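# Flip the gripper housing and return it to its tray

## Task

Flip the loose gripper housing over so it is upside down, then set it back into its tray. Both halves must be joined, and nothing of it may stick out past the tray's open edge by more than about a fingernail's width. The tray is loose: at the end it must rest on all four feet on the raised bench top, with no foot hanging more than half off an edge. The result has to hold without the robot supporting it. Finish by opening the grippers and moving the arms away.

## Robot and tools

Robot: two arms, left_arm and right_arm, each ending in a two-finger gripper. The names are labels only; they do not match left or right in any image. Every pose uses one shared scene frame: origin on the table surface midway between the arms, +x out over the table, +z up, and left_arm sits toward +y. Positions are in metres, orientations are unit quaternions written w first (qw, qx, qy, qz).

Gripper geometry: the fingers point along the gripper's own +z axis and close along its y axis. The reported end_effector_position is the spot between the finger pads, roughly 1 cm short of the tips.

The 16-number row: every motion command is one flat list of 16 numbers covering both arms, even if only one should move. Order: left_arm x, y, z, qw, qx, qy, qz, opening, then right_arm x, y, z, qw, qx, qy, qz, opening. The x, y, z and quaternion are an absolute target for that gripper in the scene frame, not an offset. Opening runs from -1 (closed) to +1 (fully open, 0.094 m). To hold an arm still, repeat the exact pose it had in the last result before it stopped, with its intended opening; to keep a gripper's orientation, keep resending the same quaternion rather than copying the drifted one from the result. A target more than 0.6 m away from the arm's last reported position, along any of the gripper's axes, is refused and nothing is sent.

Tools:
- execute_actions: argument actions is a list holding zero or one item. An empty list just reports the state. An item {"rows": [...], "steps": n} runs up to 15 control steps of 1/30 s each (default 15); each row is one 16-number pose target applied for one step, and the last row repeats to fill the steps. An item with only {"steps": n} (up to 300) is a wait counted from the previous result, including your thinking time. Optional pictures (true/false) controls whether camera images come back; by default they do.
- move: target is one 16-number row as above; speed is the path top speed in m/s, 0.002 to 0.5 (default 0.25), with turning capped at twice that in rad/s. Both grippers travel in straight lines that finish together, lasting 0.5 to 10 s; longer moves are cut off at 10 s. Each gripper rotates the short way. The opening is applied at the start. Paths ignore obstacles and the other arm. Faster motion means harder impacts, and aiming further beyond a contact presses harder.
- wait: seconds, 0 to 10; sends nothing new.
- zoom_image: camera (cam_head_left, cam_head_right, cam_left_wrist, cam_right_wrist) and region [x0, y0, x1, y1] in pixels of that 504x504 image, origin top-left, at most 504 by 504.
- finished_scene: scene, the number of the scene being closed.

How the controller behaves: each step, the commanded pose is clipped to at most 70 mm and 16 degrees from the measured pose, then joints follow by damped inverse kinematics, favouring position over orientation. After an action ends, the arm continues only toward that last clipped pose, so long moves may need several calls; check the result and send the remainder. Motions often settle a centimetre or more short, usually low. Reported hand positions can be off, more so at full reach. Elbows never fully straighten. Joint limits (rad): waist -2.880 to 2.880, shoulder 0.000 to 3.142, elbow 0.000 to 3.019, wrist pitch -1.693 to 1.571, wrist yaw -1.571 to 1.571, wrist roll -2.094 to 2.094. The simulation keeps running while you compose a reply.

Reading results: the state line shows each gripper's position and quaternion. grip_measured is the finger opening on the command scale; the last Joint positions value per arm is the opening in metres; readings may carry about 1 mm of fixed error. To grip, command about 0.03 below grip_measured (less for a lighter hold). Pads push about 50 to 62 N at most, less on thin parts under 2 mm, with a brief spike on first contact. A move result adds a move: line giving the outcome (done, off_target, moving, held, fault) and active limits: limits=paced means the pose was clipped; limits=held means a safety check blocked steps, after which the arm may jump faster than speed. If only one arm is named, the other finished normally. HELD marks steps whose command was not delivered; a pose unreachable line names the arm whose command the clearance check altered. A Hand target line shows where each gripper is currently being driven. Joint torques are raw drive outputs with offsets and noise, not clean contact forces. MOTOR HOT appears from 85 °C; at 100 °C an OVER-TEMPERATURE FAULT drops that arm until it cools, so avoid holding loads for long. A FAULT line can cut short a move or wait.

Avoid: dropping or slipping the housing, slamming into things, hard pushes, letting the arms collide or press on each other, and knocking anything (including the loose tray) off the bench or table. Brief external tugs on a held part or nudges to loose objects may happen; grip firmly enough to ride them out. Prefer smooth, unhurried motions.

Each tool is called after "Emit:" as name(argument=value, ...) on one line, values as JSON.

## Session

Emit:
execute_actions(actions=[])

Scene clock: 0.00 s of 5467.00 s.
left_arm: end_effector_position=(+0.4849, +0.3313, +0.1989) grip_measured=+1.000 end_effector_quat_wxyz=(+0.183, +0.113, +0.977, -0.009) | right_arm: end_effector_position=(+0.1433, +0.1023, +0.1248) grip_measured=+1.000 end_effector_quat_wxyz=(+0.021, +0.177, +0.982, +0.066)
Joint positions: left_arm=[ 0.147  1.38   1.151 -0.984  0.09   0.3    0.094] | right_arm=[ 1.324  1.37   0.976 -1.039  0.02   1.586  0.094]
Joint velocities: left_arm=[-0.005 -0.015 -0.012  0.017 -0.037 -0.051  0.   ] | right_arm=[-0.005 -0.015  0.007  0.012  0.022 -0.022  0.   ]
Joint torques (N m, as the arm reports them, + toward a larger angle): no reading
Hand target (left_arm): +0.493, +0.332, +0.211; +0.196, +0.113, +0.974, -0.007
Hand target (right_arm): +0.146, +0.110, +0.131; +0.022, +0.177, +0.981, +0.075

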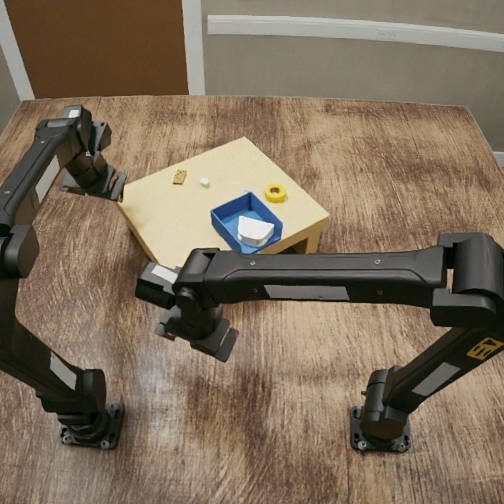

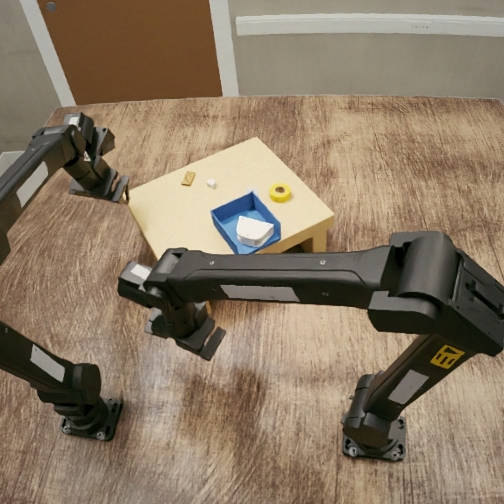

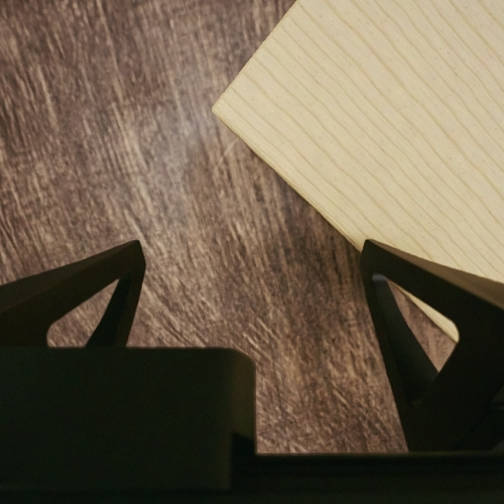

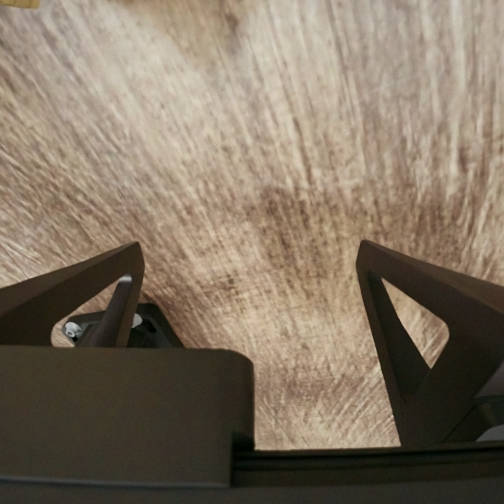

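Emit:
move(target=[0.47,0.2,0.35,0.30,0,0.954,0,1, 0.2,-0.12,0.28,0.38,-0.1,0.9,0.15,1], speed=0.3)

Emit:
move(target=[0.43,0.0,0.34,0.30,0,0.954,0,1, 0.26,-0.13,0.235,0.678,-0.201,0.678,0.201,1], speed=0.3)

Scene clock: 5.27 s of 5467.00 s.
left_arm: end_effector_position=(+0.4637, +0.2008, +0.3258) grip_measured=+1.000 end_effector_quat_wxyz=(+0.280, +0.004, +0.960, +0.002) | right_arm: end_effector_position=(+0.1957, -0.1272, +0.2858) grip_measured=+1.000 end_effector_quat_wxyz=(+0.388, -0.102, +0.904, +0.146)
Joint positions: left_arm=[-0.223  1.222  1.286 -1.087 -0.154 -0.233  0.094] | right_arm=[ 0.963  0.382  0.687 -1.063  0.297  0.517  0.094]
Joint velocities: left_arm=[-0.015  0.005  0.007  0.002  0.007 -0.007  0.   ] | right_arm=[-0.005 -0.024 -0.007 -0.017 -0.066 -0.007  0.   ]
Joint torques (N m, as the arm reports them, + toward a larger angle): left_arm=[ 0.88 -9.48 13.77  1.17 -0.29 -0.21] | right_arm=[-0.57  2.94  7.97  2.25  0.01 -0.16]
Hand target (left_arm): +0.468, +0.198, +0.351; +0.300, -0.001, +0.954, -0.004
Hand target (right_arm): +0.198, -0.126, +0.283; +0.389, -0.104, +0.904, +0.145
Off the commanded pose (left_arm): 0.025 m, 2 deg.
Off the commanded pose (right_arm): 0.010 m, 1 deg.
move: off_target (left_arm)

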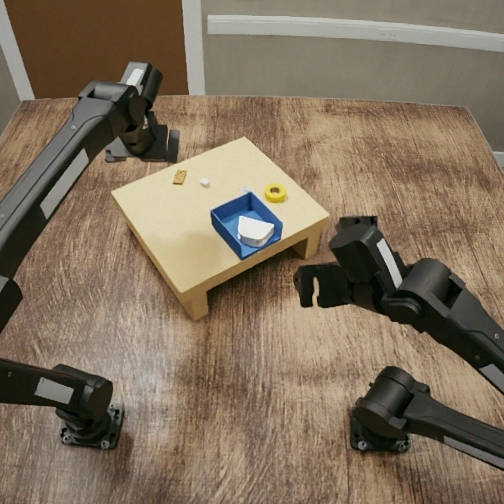

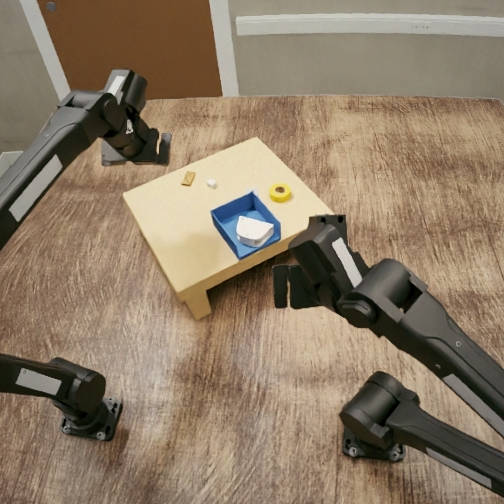

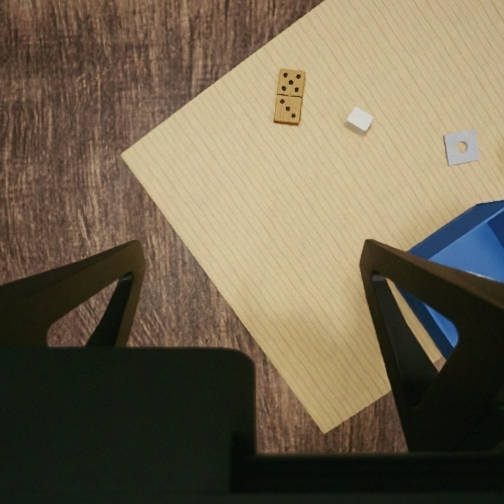

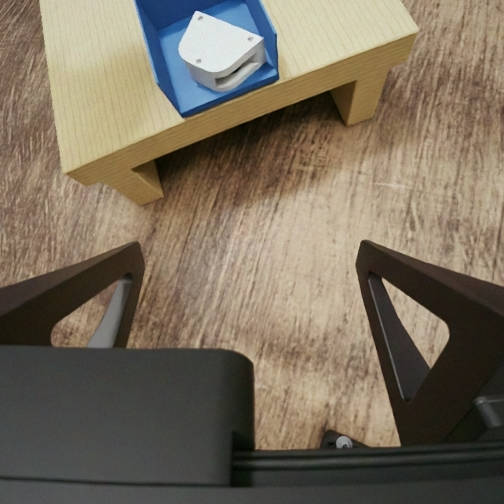

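Scene clock: 7.13 s of 5467.00 s.
left_arm: end_effector_position=(+0.4228, +0.0032, +0.3188) grip_measured=+1.000 end_effector_quat_wxyz=(+0.285, +0.008, +0.958, +0.008) | right_arm: end_effector_position=(+0.2585, -0.1306, +0.2388) grip_measured=+1.000 end_effector_quat_wxyz=(+0.679, -0.203, +0.678, +0.196)
Joint positions: left_arm=[-0.702  1.409  1.447 -1.175 -0.396 -0.657  0.094] | right_arm=[ 0.527  0.193  0.113  0.077 -0.138 -0.01   0.094]
Joint velocities: left_arm=[-0.005 -0.005 -0.002  0.002  0.022 -0.022  0.   ] | right_arm=[-0.005  0.005  0.007 -0.022 -0.051 -0.066  0.   ]
Joint torques (N m, as the arm reports them, + toward a larger angle): left_arm=[  1.8  -12.11  14.02   1.04  -0.46  -0.14] | right_arm=[-0.3   3.64  8.64  2.66 -0.15 -0.16]
Hand target (left_arm): +0.429, -0.002, +0.339; +0.298, -0.001, +0.955, -0.004
Hand target (right_arm): +0.259, -0.131, +0.238; +0.682, -0.206, +0.675, +0.192
Off the commanded pose (left_arm): 0.023 m, 2 deg.
Off the commanded pose (right_arm): 0.004 m, 1 deg.
move: off_target (left_arm)

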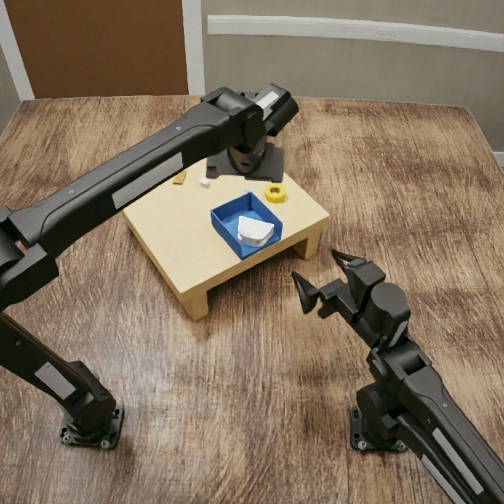

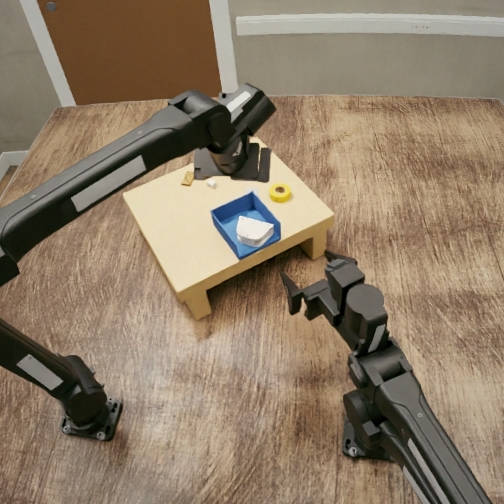

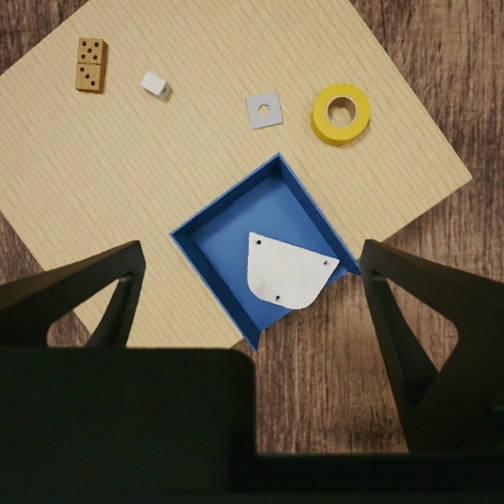

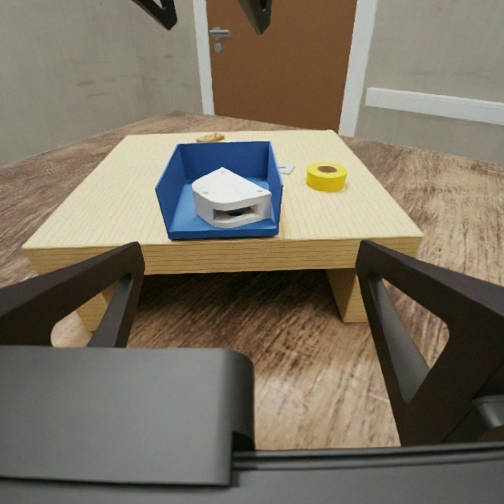

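Emit:
move(target=[0.43,-0.017,0.225,0,-0.309,0.951,0,-1, 0.325,-0.076,0.16,0.321,0.321,0.629,0.629,0.2], speed=0.3)

Scene clock: 18.60 s of 5467.00 s.
left_arm: end_effector_position=(+0.4197, -0.0128, +0.2100) grip_measured=-0.983 end_effector_quat_wxyz=(-0.005, -0.301, +0.954, +0.014) | right_arm: end_effector_position=(+0.3211, -0.0819, +0.1444) grip_measured=+0.201 end_effector_quat_wxyz=(+0.320, +0.328, +0.641, +0.616)
Joint positions: left_arm=[-0.603  1.722  1.619 -1.497 -0.008 -1.275  0.001] | right_arm=[ 0.576  1.333  0.093  1.204 -0.136  1.56   0.056]
Joint velocities: left_arm=[-0.015 -0.005 -0.007  0.007 -0.051 -0.051  0.001] | right_arm=[-0.015 -0.005 -0.012  0.007 -0.007 -0.007  0.   ]
Joint torques (N m, as the arm reports them, + toward a larger angle): left_arm=[  1.88 -15.83  12.91   0.08  -0.06  -0.16] | right_arm=[ 1.09 -2.95  5.85  2.47  0.04 -0.05]
Hand target (left_arm): +0.431, -0.017, +0.222; +0.002, -0.309, +0.951, +0.002
Hand target (right_arm): +0.330, -0.074, +0.156; +0.321, +0.322, +0.630, +0.630
Off the commanded pose (left_arm): 0.019 m, 2 deg.
Off the commanded pose (right_arm): 0.017 m, 2 deg.
After step 90, 5.23 s passed at rest.
move: off_target (left_arm, right_arm)

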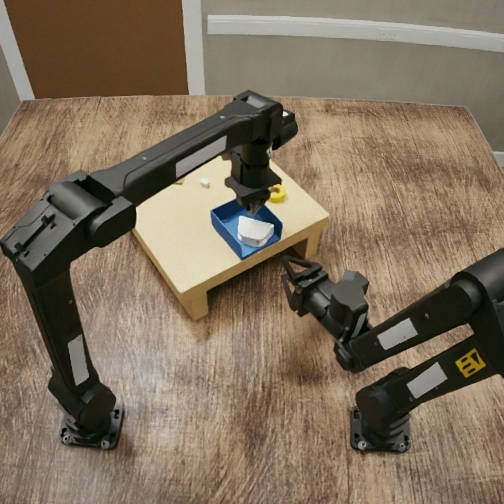

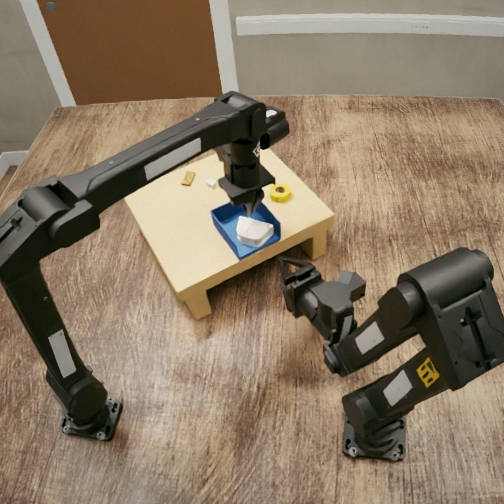

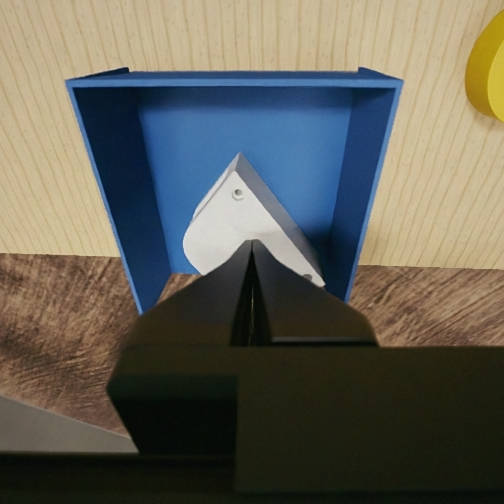

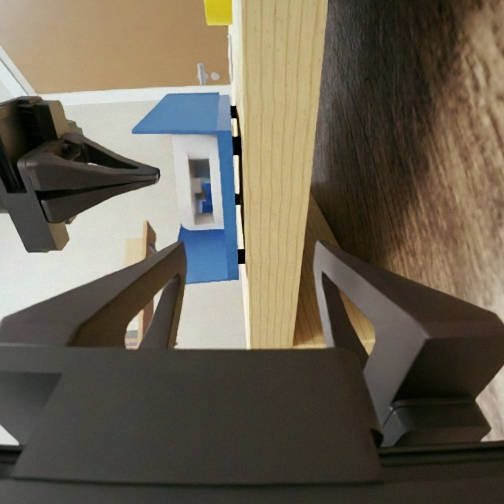

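Emit:
execute_actions(actions=[])

Scene clock: 24.73 s of 5467.00 s.
left_arm: end_effector_position=(+0.4197, -0.0128, +0.2100) grip_measured=-0.983 end_effector_quat_wxyz=(-0.005, -0.301, +0.953, +0.014) | right_arm: end_effector_position=(+0.3211, -0.0819, +0.1444) grip_measured=+0.201 end_effector_quat_wxyz=(+0.319, +0.328, +0.640, +0.617)
Joint positions: left_arm=[-0.603  1.722  1.619 -1.497 -0.008 -1.277  0.001] | right_arm=[ 0.576  1.334  0.093  1.205 -0.136  1.562  0.056]
Joint velocities: left_arm=[-0.005 -0.005  0.002 -0.012 -0.037 -0.022 -0.   ] | right_arm=[-0.015 -0.005  0.002 -0.007 -0.007  0.081 -0.001]
Joint torques (N m, as the arm reports them, + toward a larger angle): left_arm=[  1.93 -16.01  12.83   0.12  -0.06  -0.14] | right_arm=[ 1.08 -2.75  5.84  2.64  0.03 -0.06]
Hand target (left_arm): +0.431, -0.017, +0.222; +0.002, -0.309, +0.951, +0.002
Hand target (right_arm): +0.330, -0.074, +0.156; +0.321, +0.322, +0.630, +0.630
Off the commanded pose (left_arm): 0.019 m, 2 deg.
Off the commanded pose (right_arm): 0.017 m, 2 deg.
Steps of this call (steps 1 to 90: nothing new was sent; then 3.13 s passed at rest). Readings (end_effector_position):
1: left_arm (+0.4197, -0.0128, +0.2100) | right_arm (+0.3211, -0.0819, +0.1444)
2: left_arm (+0.4197, -0.0128, +0.2100) | right_arm (+0.3211, -0.0819, +0.1445)
4: left_arm (+0.4197, -0.0128, +0.2100) | right_arm (+0.3211, -0.0819, +0.1444)
8: left_arm (+0.4197, -0.0128, +0.2100) | right_arm (+0.3211, -0.0819, +0.1444)
90: the state above

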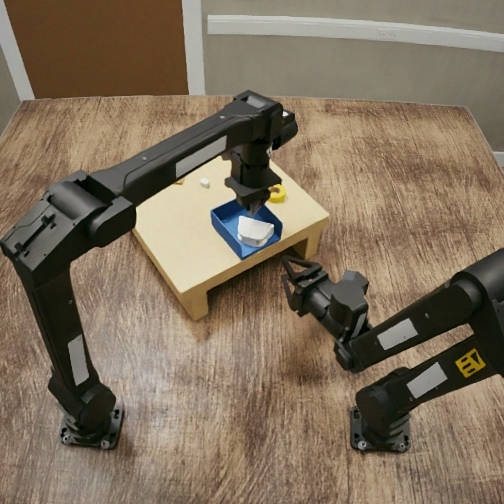

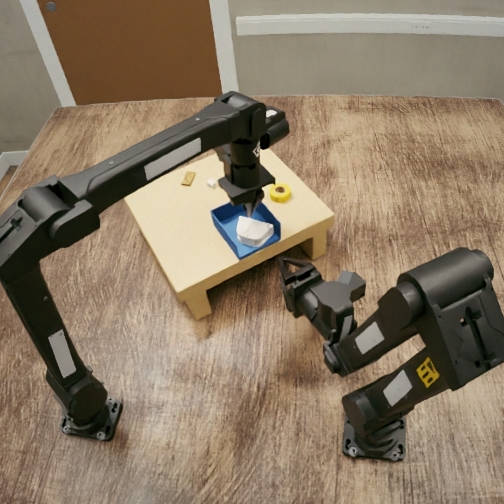

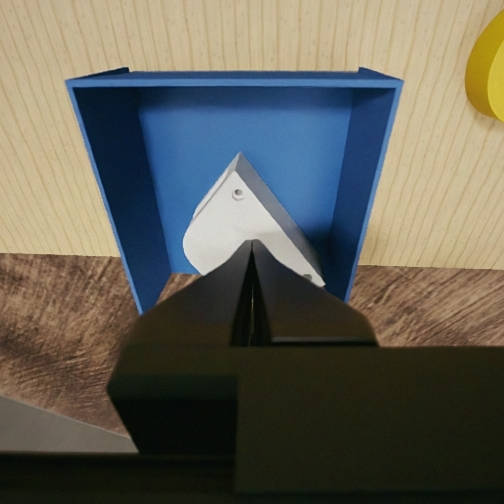

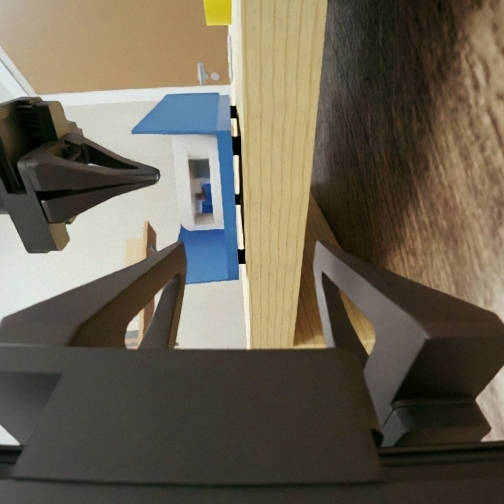

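Emit:
move(target=[0.432,-0.012,0.185,0,-0.309,0.951,0,-1, 0.335,-0.068,0.188,0.327,0.315,0.616,0.642,0.2], speed=0.03)

Scene clock: 29.23 s of 5467.00 s.
left_arm: end_effector_position=(+0.4264, -0.0131, +0.1916) grip_measured=-0.983 end_effector_quat_wxyz=(+0.002, -0.306, +0.952, +0.000) | right_arm: end_effector_position=(+0.3252, -0.0761, +0.1750) grip_measured=+0.201 end_effector_quat_wxyz=(+0.326, +0.320, +0.626, +0.632)
Joint positions: left_arm=[-0.594  1.723  1.572 -1.419 -0.003 -1.277  0.001] | right_arm=[ 0.59   1.195  0.124  1.082 -0.125  1.568  0.056]
Joint velocities: left_arm=[0.005 0.005 0.007 0.002 0.066 0.051 0.   ] | right_arm=[-0.005 -0.015 -0.017 -0.007 -0.037 -0.066  0.   ]
Joint torques (N m, as the arm reports them, + toward a larger angle): left_arm=[  1.92 -15.51   9.13   1.18  -0.05  -0.02] | right_arm=[ 1.06 -3.55  7.32  1.66  0.17 -0.05]
Hand target (left_arm): +0.432, -0.012, +0.185; +0.000, -0.309, +0.951, +0.000
Hand target (right_arm): +0.333, -0.069, +0.189; +0.328, +0.316, +0.616, +0.643
Off the commanded pose (left_arm): 0.009 m, 0 deg.
Off the commanded pose (right_arm): 0.018 m, 2 deg.
move: off_target (right_arm)

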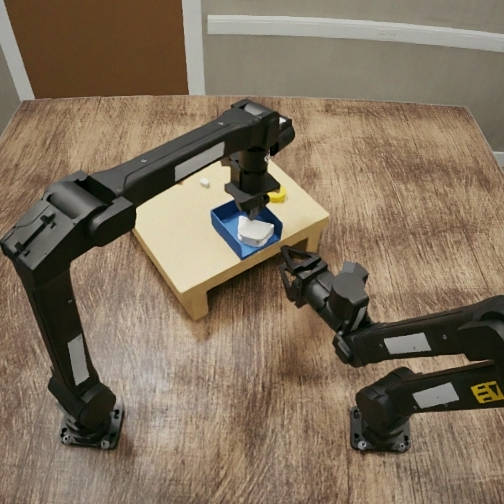

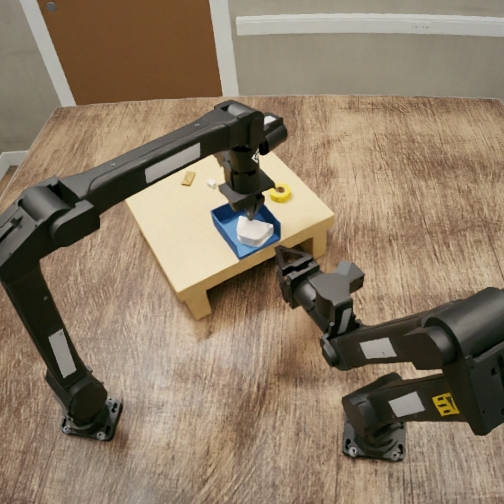

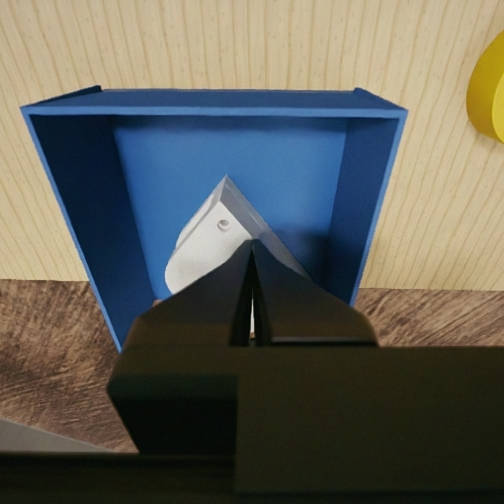

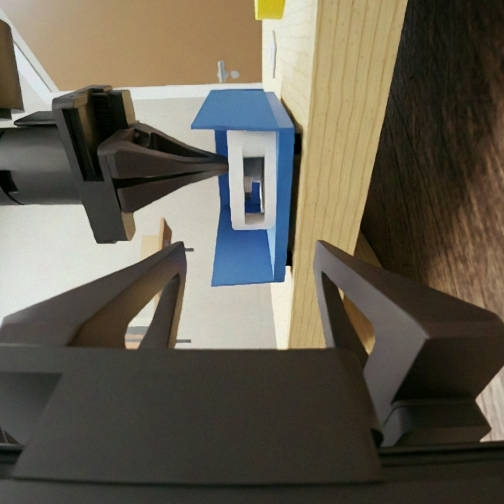

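Emit:
move(target=[0.418,-0.004,0.215,0,-0.309,0.951,0,-1, 0.335,-0.068,0.188,0.327,0.315,0.616,0.642,0.2], speed=0.05)

Emit:
move(target=[0.418,-0.004,0.177,0,-0.309,0.951,0,-1, 0.335,-0.068,0.188,0.327,0.315,0.616,0.642,0.2], speed=0.03)

Scene clock: 32.93 s of 5467.00 s.
left_arm: end_effector_position=(+0.4163, -0.0055, +0.2071) grip_measured=-0.983 end_effector_quat_wxyz=(-0.002, -0.306, +0.952, +0.005) | right_arm: end_effector_position=(+0.3252, -0.0761, +0.1750) grip_measured=+0.201 end_effector_quat_wxyz=(+0.326, +0.320, +0.626, +0.632)
Joint positions: left_arm=[-0.594  1.691  1.572 -1.462 -0.003 -1.277  0.001] | right_arm=[ 0.59   1.195  0.124  1.082 -0.125  1.568  0.056]
Joint velocities: left_arm=[-0.024 -0.005 -0.007  0.012  0.007 -0.007  0.001] | right_arm=[-0.005 -0.005 -0.007  0.012 -0.066  0.022 -0.001]
Joint torques (N m, as the arm reports them, + toward a larger angle): left_arm=[  1.69 -17.72  10.08   0.09  -0.05  -0.07] | right_arm=[ 0.93 -2.73  7.37  2.02  0.12 -0.06]
Hand target (left_arm): +0.418, -0.004, +0.215; -0.000, -0.309, +0.951, +0.000
Hand target (right_arm): +0.334, -0.069, +0.188; +0.328, +0.315, +0.617, +0.643
Off the commanded pose (left_arm): 0.008 m, 1 deg.
Off the commanded pose (right_arm): 0.018 m, 2 deg.
move: off_target (right_arm)

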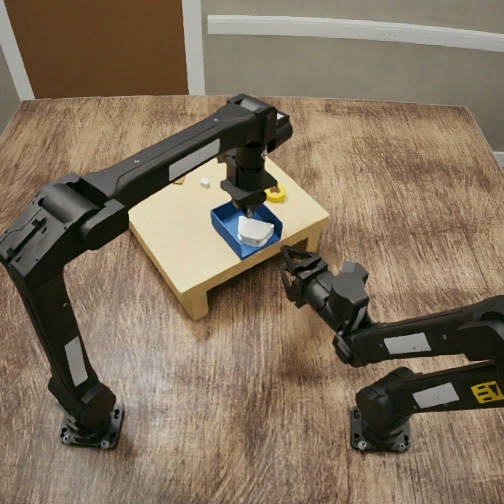

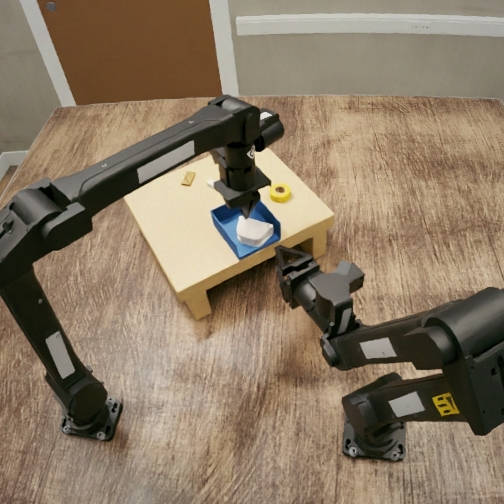

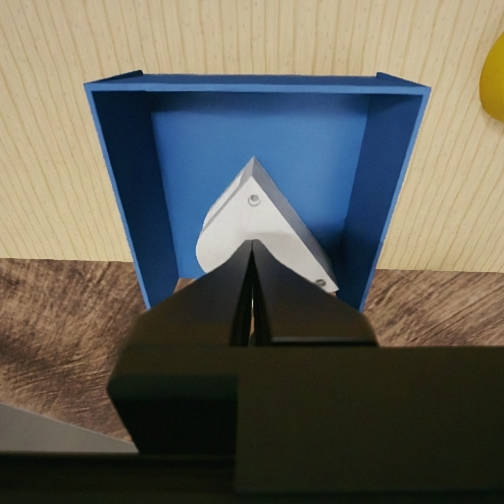

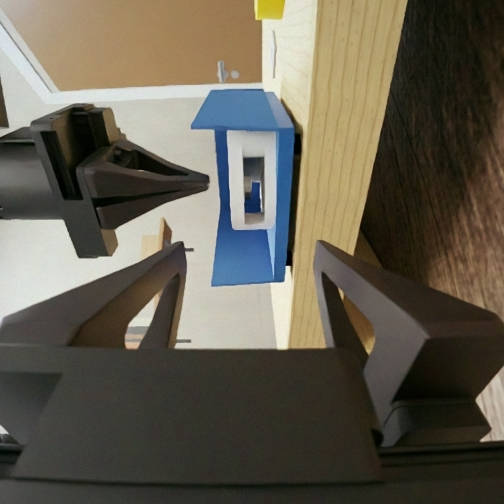

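Scene clock: 34.17 s of 5467.00 s.
left_arm: end_effector_position=(+0.4156, -0.0049, +0.1883) grip_measured=-0.983 end_effector_quat_wxyz=(+0.003, -0.306, +0.952, -0.002) | right_arm: end_effector_position=(+0.3252, -0.0761, +0.1750) grip_measured=+0.201 end_effector_quat_wxyz=(+0.326, +0.320, +0.626, +0.632)
Joint positions: left_arm=[-0.594  1.685  1.515 -1.393 -0.003 -1.277  0.001] | right_arm=[ 0.59   1.195  0.124  1.082 -0.125  1.568  0.056]
Joint velocities: left_arm=[-0.005 -0.005 -0.007 -0.027 -0.007 -0.007 -0.   ] | right_arm=[ 0.005 -0.015  0.002 -0.007  0.051 -0.037 -0.   ]
Joint torques (N m, as the arm reports them, + toward a larger angle): left_arm=[  1.52 -14.82   8.04   1.24  -0.06  -0.06] | right_arm=[ 0.99 -2.71  7.35  2.01  0.12 -0.06]
Hand target (left_arm): +0.418, -0.004, +0.177; +0.000, -0.309, +0.951, +0.000
Hand target (right_arm): +0.334, -0.069, +0.188; +0.327, +0.315, +0.617, +0.643
Off the commanded pose (left_arm): 0.012 m, 1 deg.
Off the commanded pose (right_arm): 0.018 m, 2 deg.
move: off_target (left_arm, right_arm)

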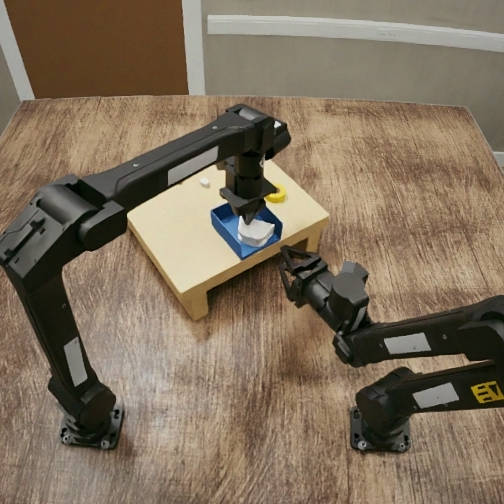

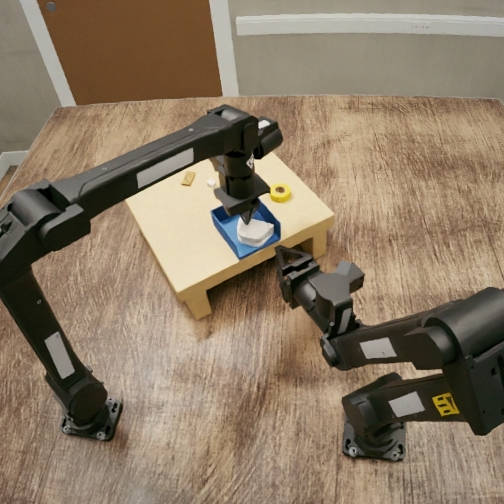

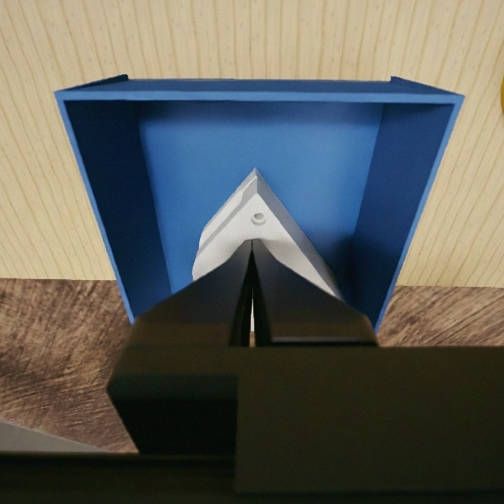

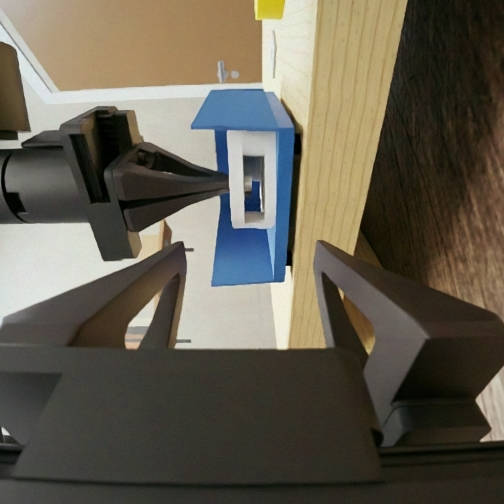

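Emit:
move(target=[0.398,-0.018,0.168,0,-0.309,0.951,0,-1, 0.35,-0.057,0.188,0.327,0.315,0.616,0.642,0.2], speed=0.02)

Scene clock: 39.70 s of 5467.00 s.
left_arm: end_effector_position=(+0.4065, -0.0124, +0.1879) grip_measured=-0.983 end_effector_quat_wxyz=(+0.011, -0.313, +0.950, -0.013) | right_arm: end_effector_position=(+0.3405, -0.0653, +0.1744) grip_measured=+0.201 end_effector_quat_wxyz=(+0.324, +0.321, +0.629, +0.629)
Joint positions: left_arm=[-0.617  1.662  1.484 -1.358 -0.003 -1.315  0.001] | right_arm=[ 0.599  1.256  0.172  1.087 -0.117  1.568  0.056]
Joint velocities: left_arm=[-0.005 -0.024 -0.007 -0.002 -0.007 -0.037 -0.   ] | right_arm=[-0.005 -0.005 -0.002 -0.012  0.051  0.022  0.   ]
Joint torques (N m, as the arm reports them, + toward a larger angle): left_arm=[ -0.57 -13.81   7.24   1.01  -0.04  -0.13] | right_arm=[ 1.13 -3.07  7.14  2.63  0.17 -0.07]
Hand target (left_arm): +0.398, -0.018, +0.168; -0.000, -0.309, +0.951, +0.000
Hand target (right_arm): +0.349, -0.057, +0.188; +0.327, +0.316, +0.617, +0.643
Off the commanded pose (left_arm): 0.022 m, 2 deg.
Off the commanded pose (right_arm): 0.019 m, 2 deg.
After step 90, 0.57 s passed at rest.
move: off_target (left_arm, right_arm)

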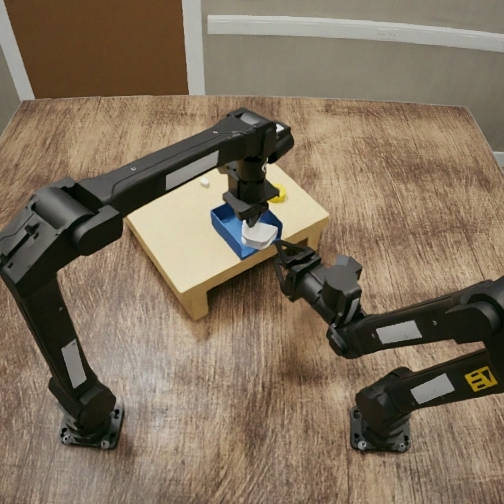

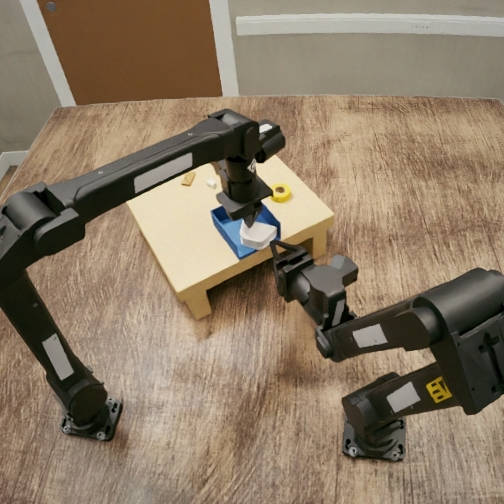

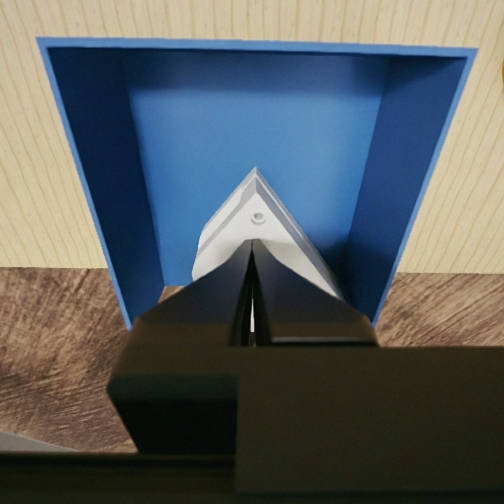

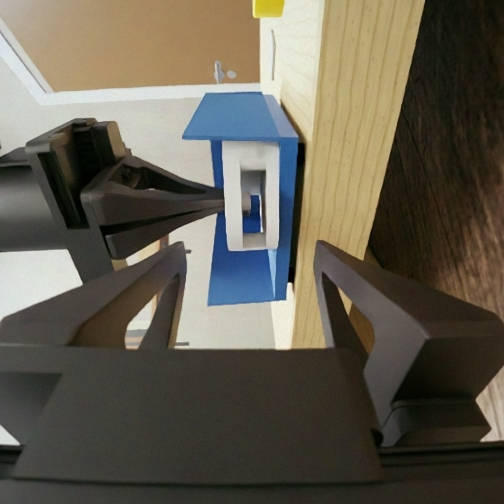

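Works; tray stays. Continue ~2 cm, slightly left.

Emit:
move(target=[0.379,-0.026,0.168,0,-0.309,0.951,0,-1, 0.36,-0.05,0.188,0.327,0.315,0.616,0.642,0.2], speed=0.02)

Scene clock: 43.47 s of 5467.00 s.
left_arm: end_effector_position=(+0.3880, -0.0217, +0.1879) grip_measured=-0.983 end_effector_quat_wxyz=(+0.011, -0.313, +0.950, -0.015) | right_arm: end_effector_position=(+0.3505, -0.0586, +0.1746) grip_measured=+0.201 end_effector_quat_wxyz=(+0.324, +0.321, +0.629, +0.629)
Joint positions: left_arm=[-0.655  1.639  1.455 -1.349 -0.004 -1.352  0.001] | right_arm=[ 0.604  1.295  0.202  1.096 -0.112  1.568  0.056]
Joint velocities: left_arm=[-0.005  0.005 -0.012 -0.002 -0.051 -0.022 -0.   ] | right_arm=[ 0.015 -0.005  0.002  0.012  0.007 -0.022 -0.   ]
Joint torques (N m, as the arm reports them, + toward a larger angle): left_arm=[  0.12 -13.35   7.15   0.93   0.01  -0.16] | right_arm=[ 1.16 -3.6   7.18  2.65  0.17 -0.06]
Hand target (left_arm): +0.379, -0.026, +0.168; -0.000, -0.309, +0.951, -0.000
Hand target (right_arm): +0.359, -0.051, +0.188; +0.327, +0.316, +0.617, +0.642
Off the commanded pose (left_arm): 0.022 m, 2 deg.
Off the commanded pose (right_arm): 0.019 m, 2 deg.
move: off_target (left_arm, right_arm)

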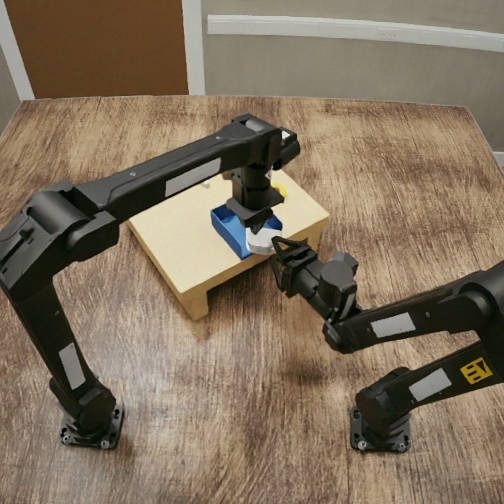

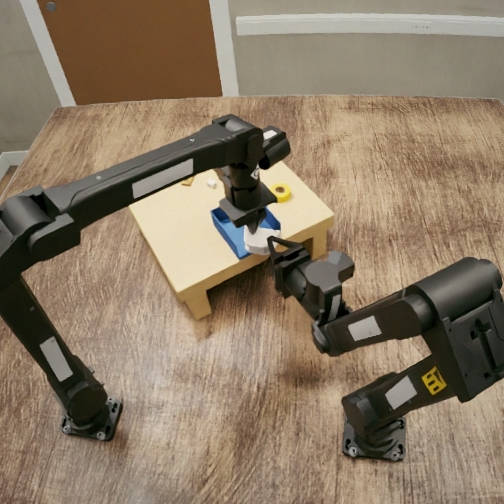

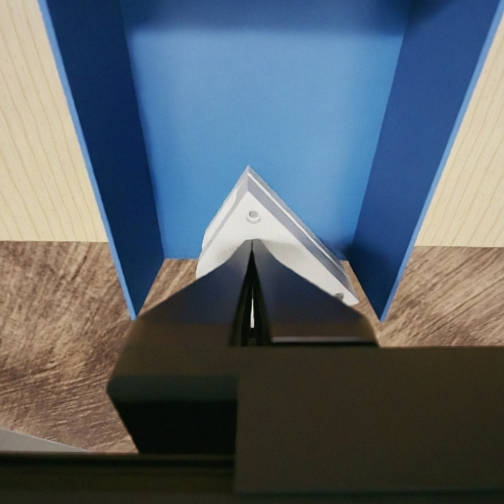

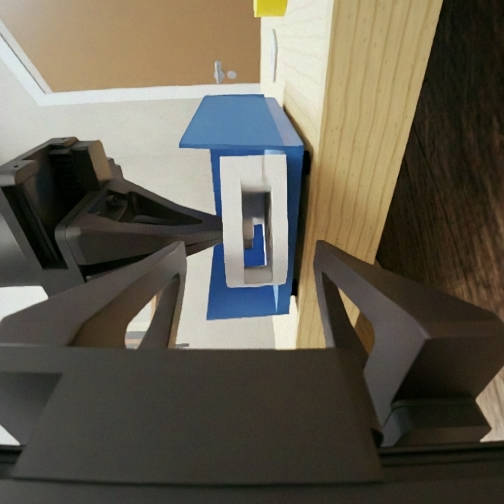

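Emit:
move(target=[0.379,-0.026,0.168,0,-0.309,0.951,0,-1, 0.382,-0.036,0.187,0.327,0.315,0.616,0.642,-0.1], speed=0.03)

Scene clock: 47.23 s of 5467.00 s.
left_arm: end_effector_position=(+0.3874, -0.0213, +0.1880) grip_measured=-0.983 end_effector_quat_wxyz=(+0.011, -0.313, +0.950, -0.015) | right_arm: end_effector_position=(+0.3697, -0.0468, +0.1728) grip_measured=-0.099 end_effector_quat_wxyz=(+0.324, +0.322, +0.629, +0.629)
Joint positions: left_arm=[-0.655  1.637  1.452 -1.348 -0.004 -1.353  0.001] | right_arm=[ 0.608  1.369  0.259  1.111 -0.107  1.568  0.042]
Joint velocities: left_arm=[-0.005 -0.015  0.002 -0.002  0.037  0.007 -0.   ] | right_arm=[-0.005  0.005 -0.022  0.002 -0.095  0.037 -0.001]
Joint torques (N m, as the arm reports them, + toward a larger angle): left_arm=[ -0.32 -13.13   7.28   0.94  -0.02  -0.14] | right_arm=[ 1.15 -4.21  7.63  2.57  0.17 -0.07]
Hand target (left_arm): +0.379, -0.026, +0.168; +0.000, -0.309, +0.951, +0.000
Hand target (right_arm): +0.381, -0.037, +0.187; +0.327, +0.315, +0.617, +0.643
Off the commanded pose (left_arm): 0.022 m, 2 deg.
Off the commanded pose (right_arm): 0.022 m, 2 deg.
move: off_target (left_arm, right_arm)

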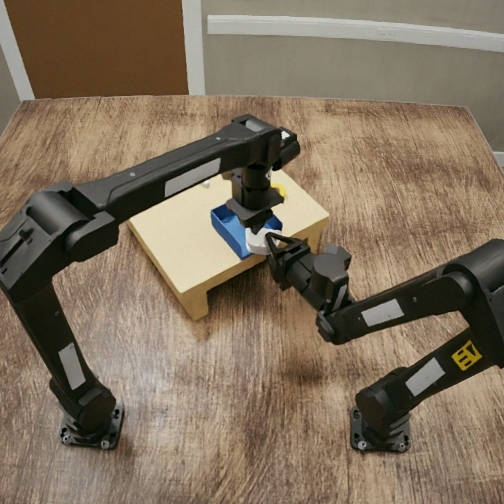

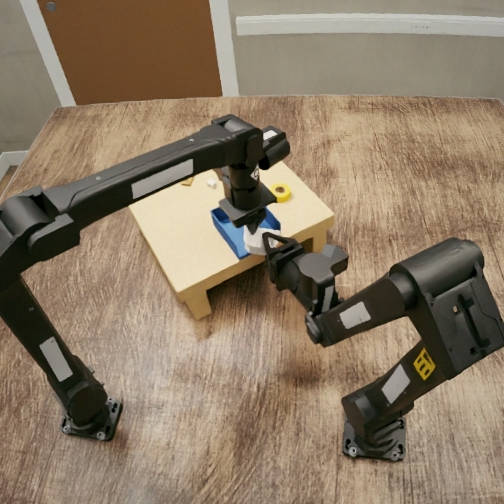

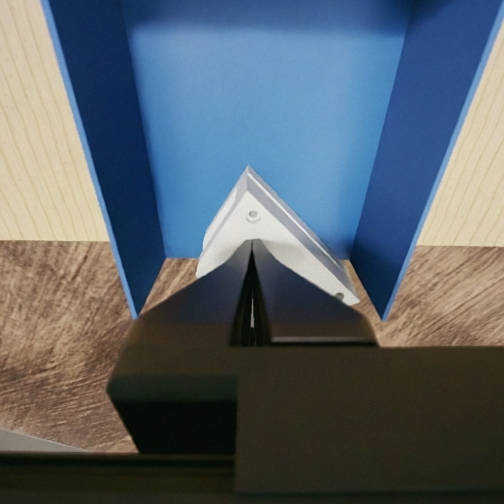

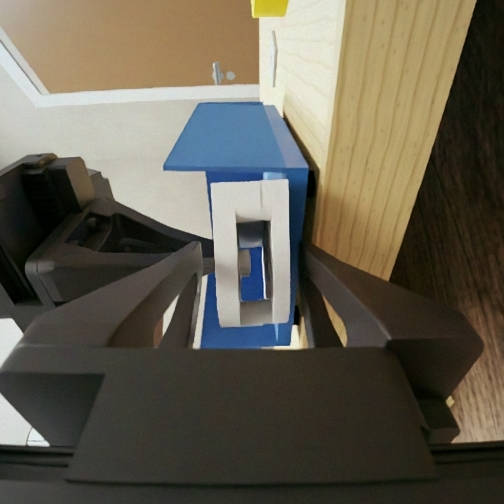

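Emit:
move(target=[0.379,-0.026,0.168,0,-0.309,0.951,0,-1, 0.376,-0.040,0.187,0.327,0.315,0.616,0.642,-0.35], speed=0.03)

Emit:
move(target=[0.379,-0.026,0.168,0,-0.309,0.951,0,-1, 0.376,-0.040,0.187,0.327,0.315,0.616,0.642,-0.5], speed=0.03)

Scene clock: 50.17 s of 5467.00 s.
left_arm: end_effector_position=(+0.3869, -0.0210, +0.1883) grip_measured=-0.983 end_effector_quat_wxyz=(+0.012, -0.313, +0.950, -0.016) | right_arm: end_effector_position=(+0.3697, -0.0468, +0.1728) grip_measured=-0.349 end_effector_quat_wxyz=(+0.324, +0.322, +0.629, +0.629)
Joint positions: left_arm=[-0.656  1.635  1.45  -1.347 -0.004 -1.353  0.001] | right_arm=[ 0.608  1.369  0.259  1.111 -0.107  1.568  0.031]
Joint velocities: left_arm=[-0.024 -0.015 -0.007  0.012  0.051  0.037  0.001] | right_arm=[-0.005 -0.005 -0.017 -0.007  0.051  0.007 -0.001]
Joint torques (N m, as the arm reports them, + toward a larger angle): left_arm=[ -0.17 -12.83   7.46   0.83  -0.01  -0.12] | right_arm=[ 1.04 -5.81  6.32  2.55  0.12 -0.07]
Hand target (left_arm): +0.379, -0.026, +0.168; +0.000, -0.309, +0.951, -0.000
Hand target (right_arm): +0.375, -0.040, +0.187; +0.327, +0.315, +0.617, +0.643
Off the commanded pose (left_arm): 0.022 m, 2 deg.
Off the commanded pose (right_arm): 0.017 m, 2 deg.
move: off_target (left_arm, right_arm)

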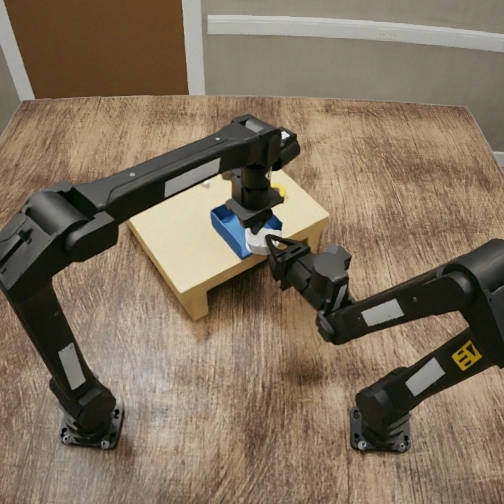

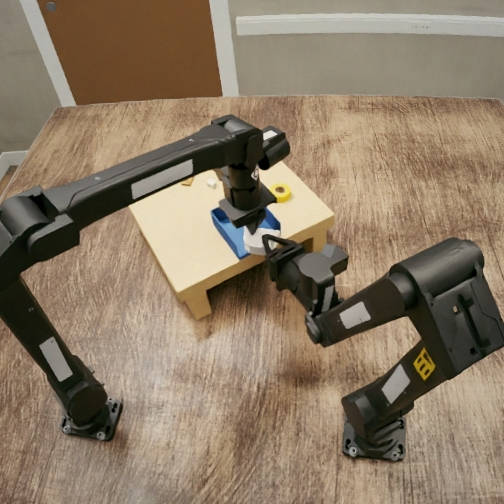

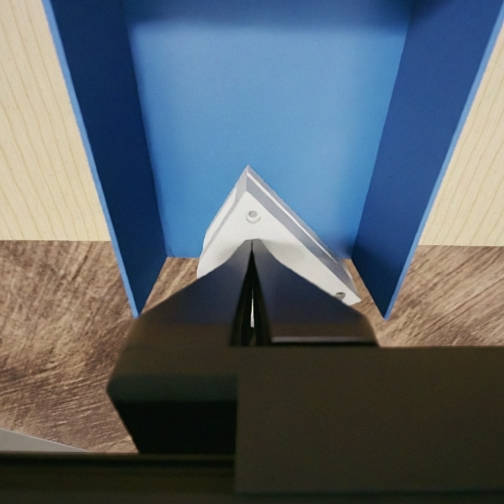

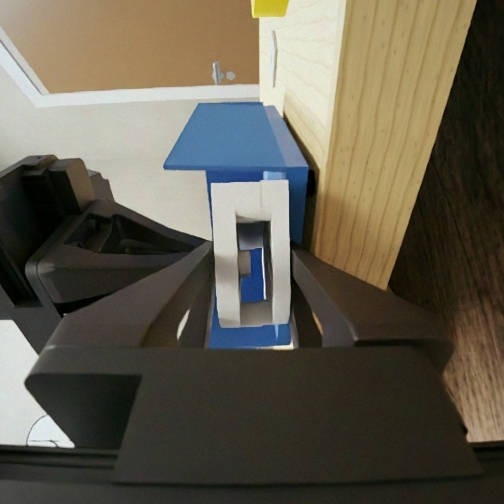

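Scene clock: 51.13 s of 5467.00 s.
left_arm: end_effector_position=(+0.3862, -0.0206, +0.1901) grip_measured=-0.983 end_effector_quat_wxyz=(+0.013, -0.313, +0.950, -0.017) | right_arm: end_effector_position=(+0.3696, -0.0469, +0.1742) grip_measured=-0.460 end_effector_quat_wxyz=(+0.325, +0.321, +0.628, +0.630)
Joint positions: left_arm=[-0.656  1.629  1.447 -1.346 -0.005 -1.353  0.001] | right_arm=[ 0.608  1.366  0.259  1.112 -0.107  1.568  0.025]
Joint velocities: left_arm=[ 0.005  0.005  0.022  0.007 -0.022 -0.037 -0.   ] | right_arm=[-0.024 -0.005 -0.027 -0.002  0.022  0.007 -0.001]
Joint torques (N m, as the arm reports them, + toward a larger angle): left_arm=[ -0.22 -12.28   7.66   0.82   0.02  -0.15] | right_arm=[ 1.05 -5.52  6.37  2.53  0.12 -0.07]
Hand target (left_arm): +0.379, -0.025, +0.168; +0.000, -0.309, +0.951, +0.000
Hand target (right_arm): +0.375, -0.040, +0.187; +0.327, +0.316, +0.617, +0.643
Off the commanded pose (left_arm): 0.024 m, 3 deg.
Off the commanded pose (right_arm): 0.016 m, 2 deg.
move: off_target (left_arm, right_arm)

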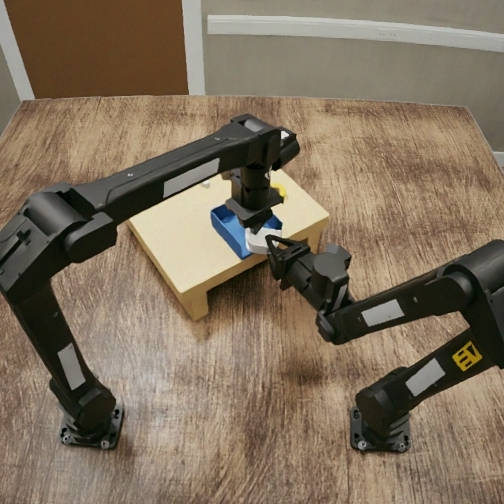

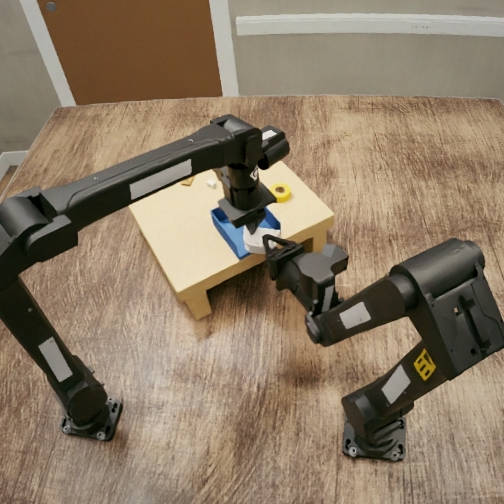

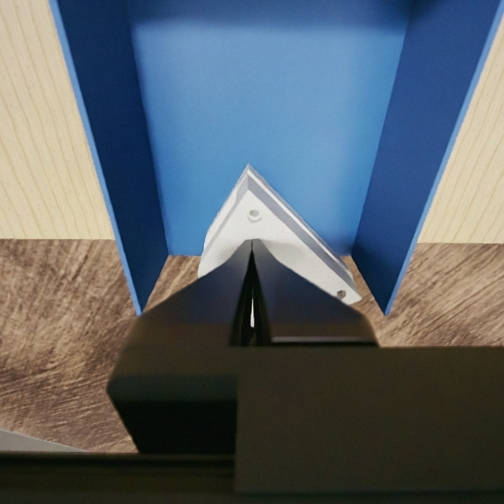

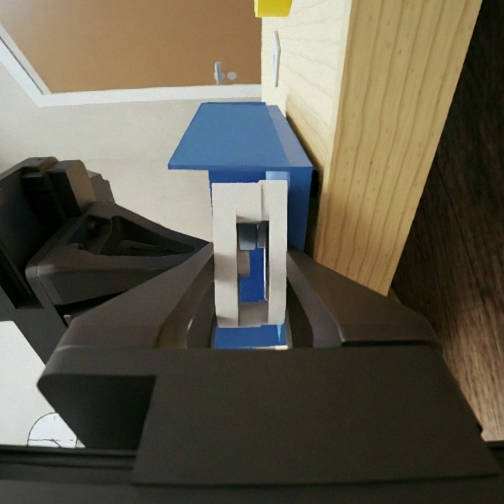

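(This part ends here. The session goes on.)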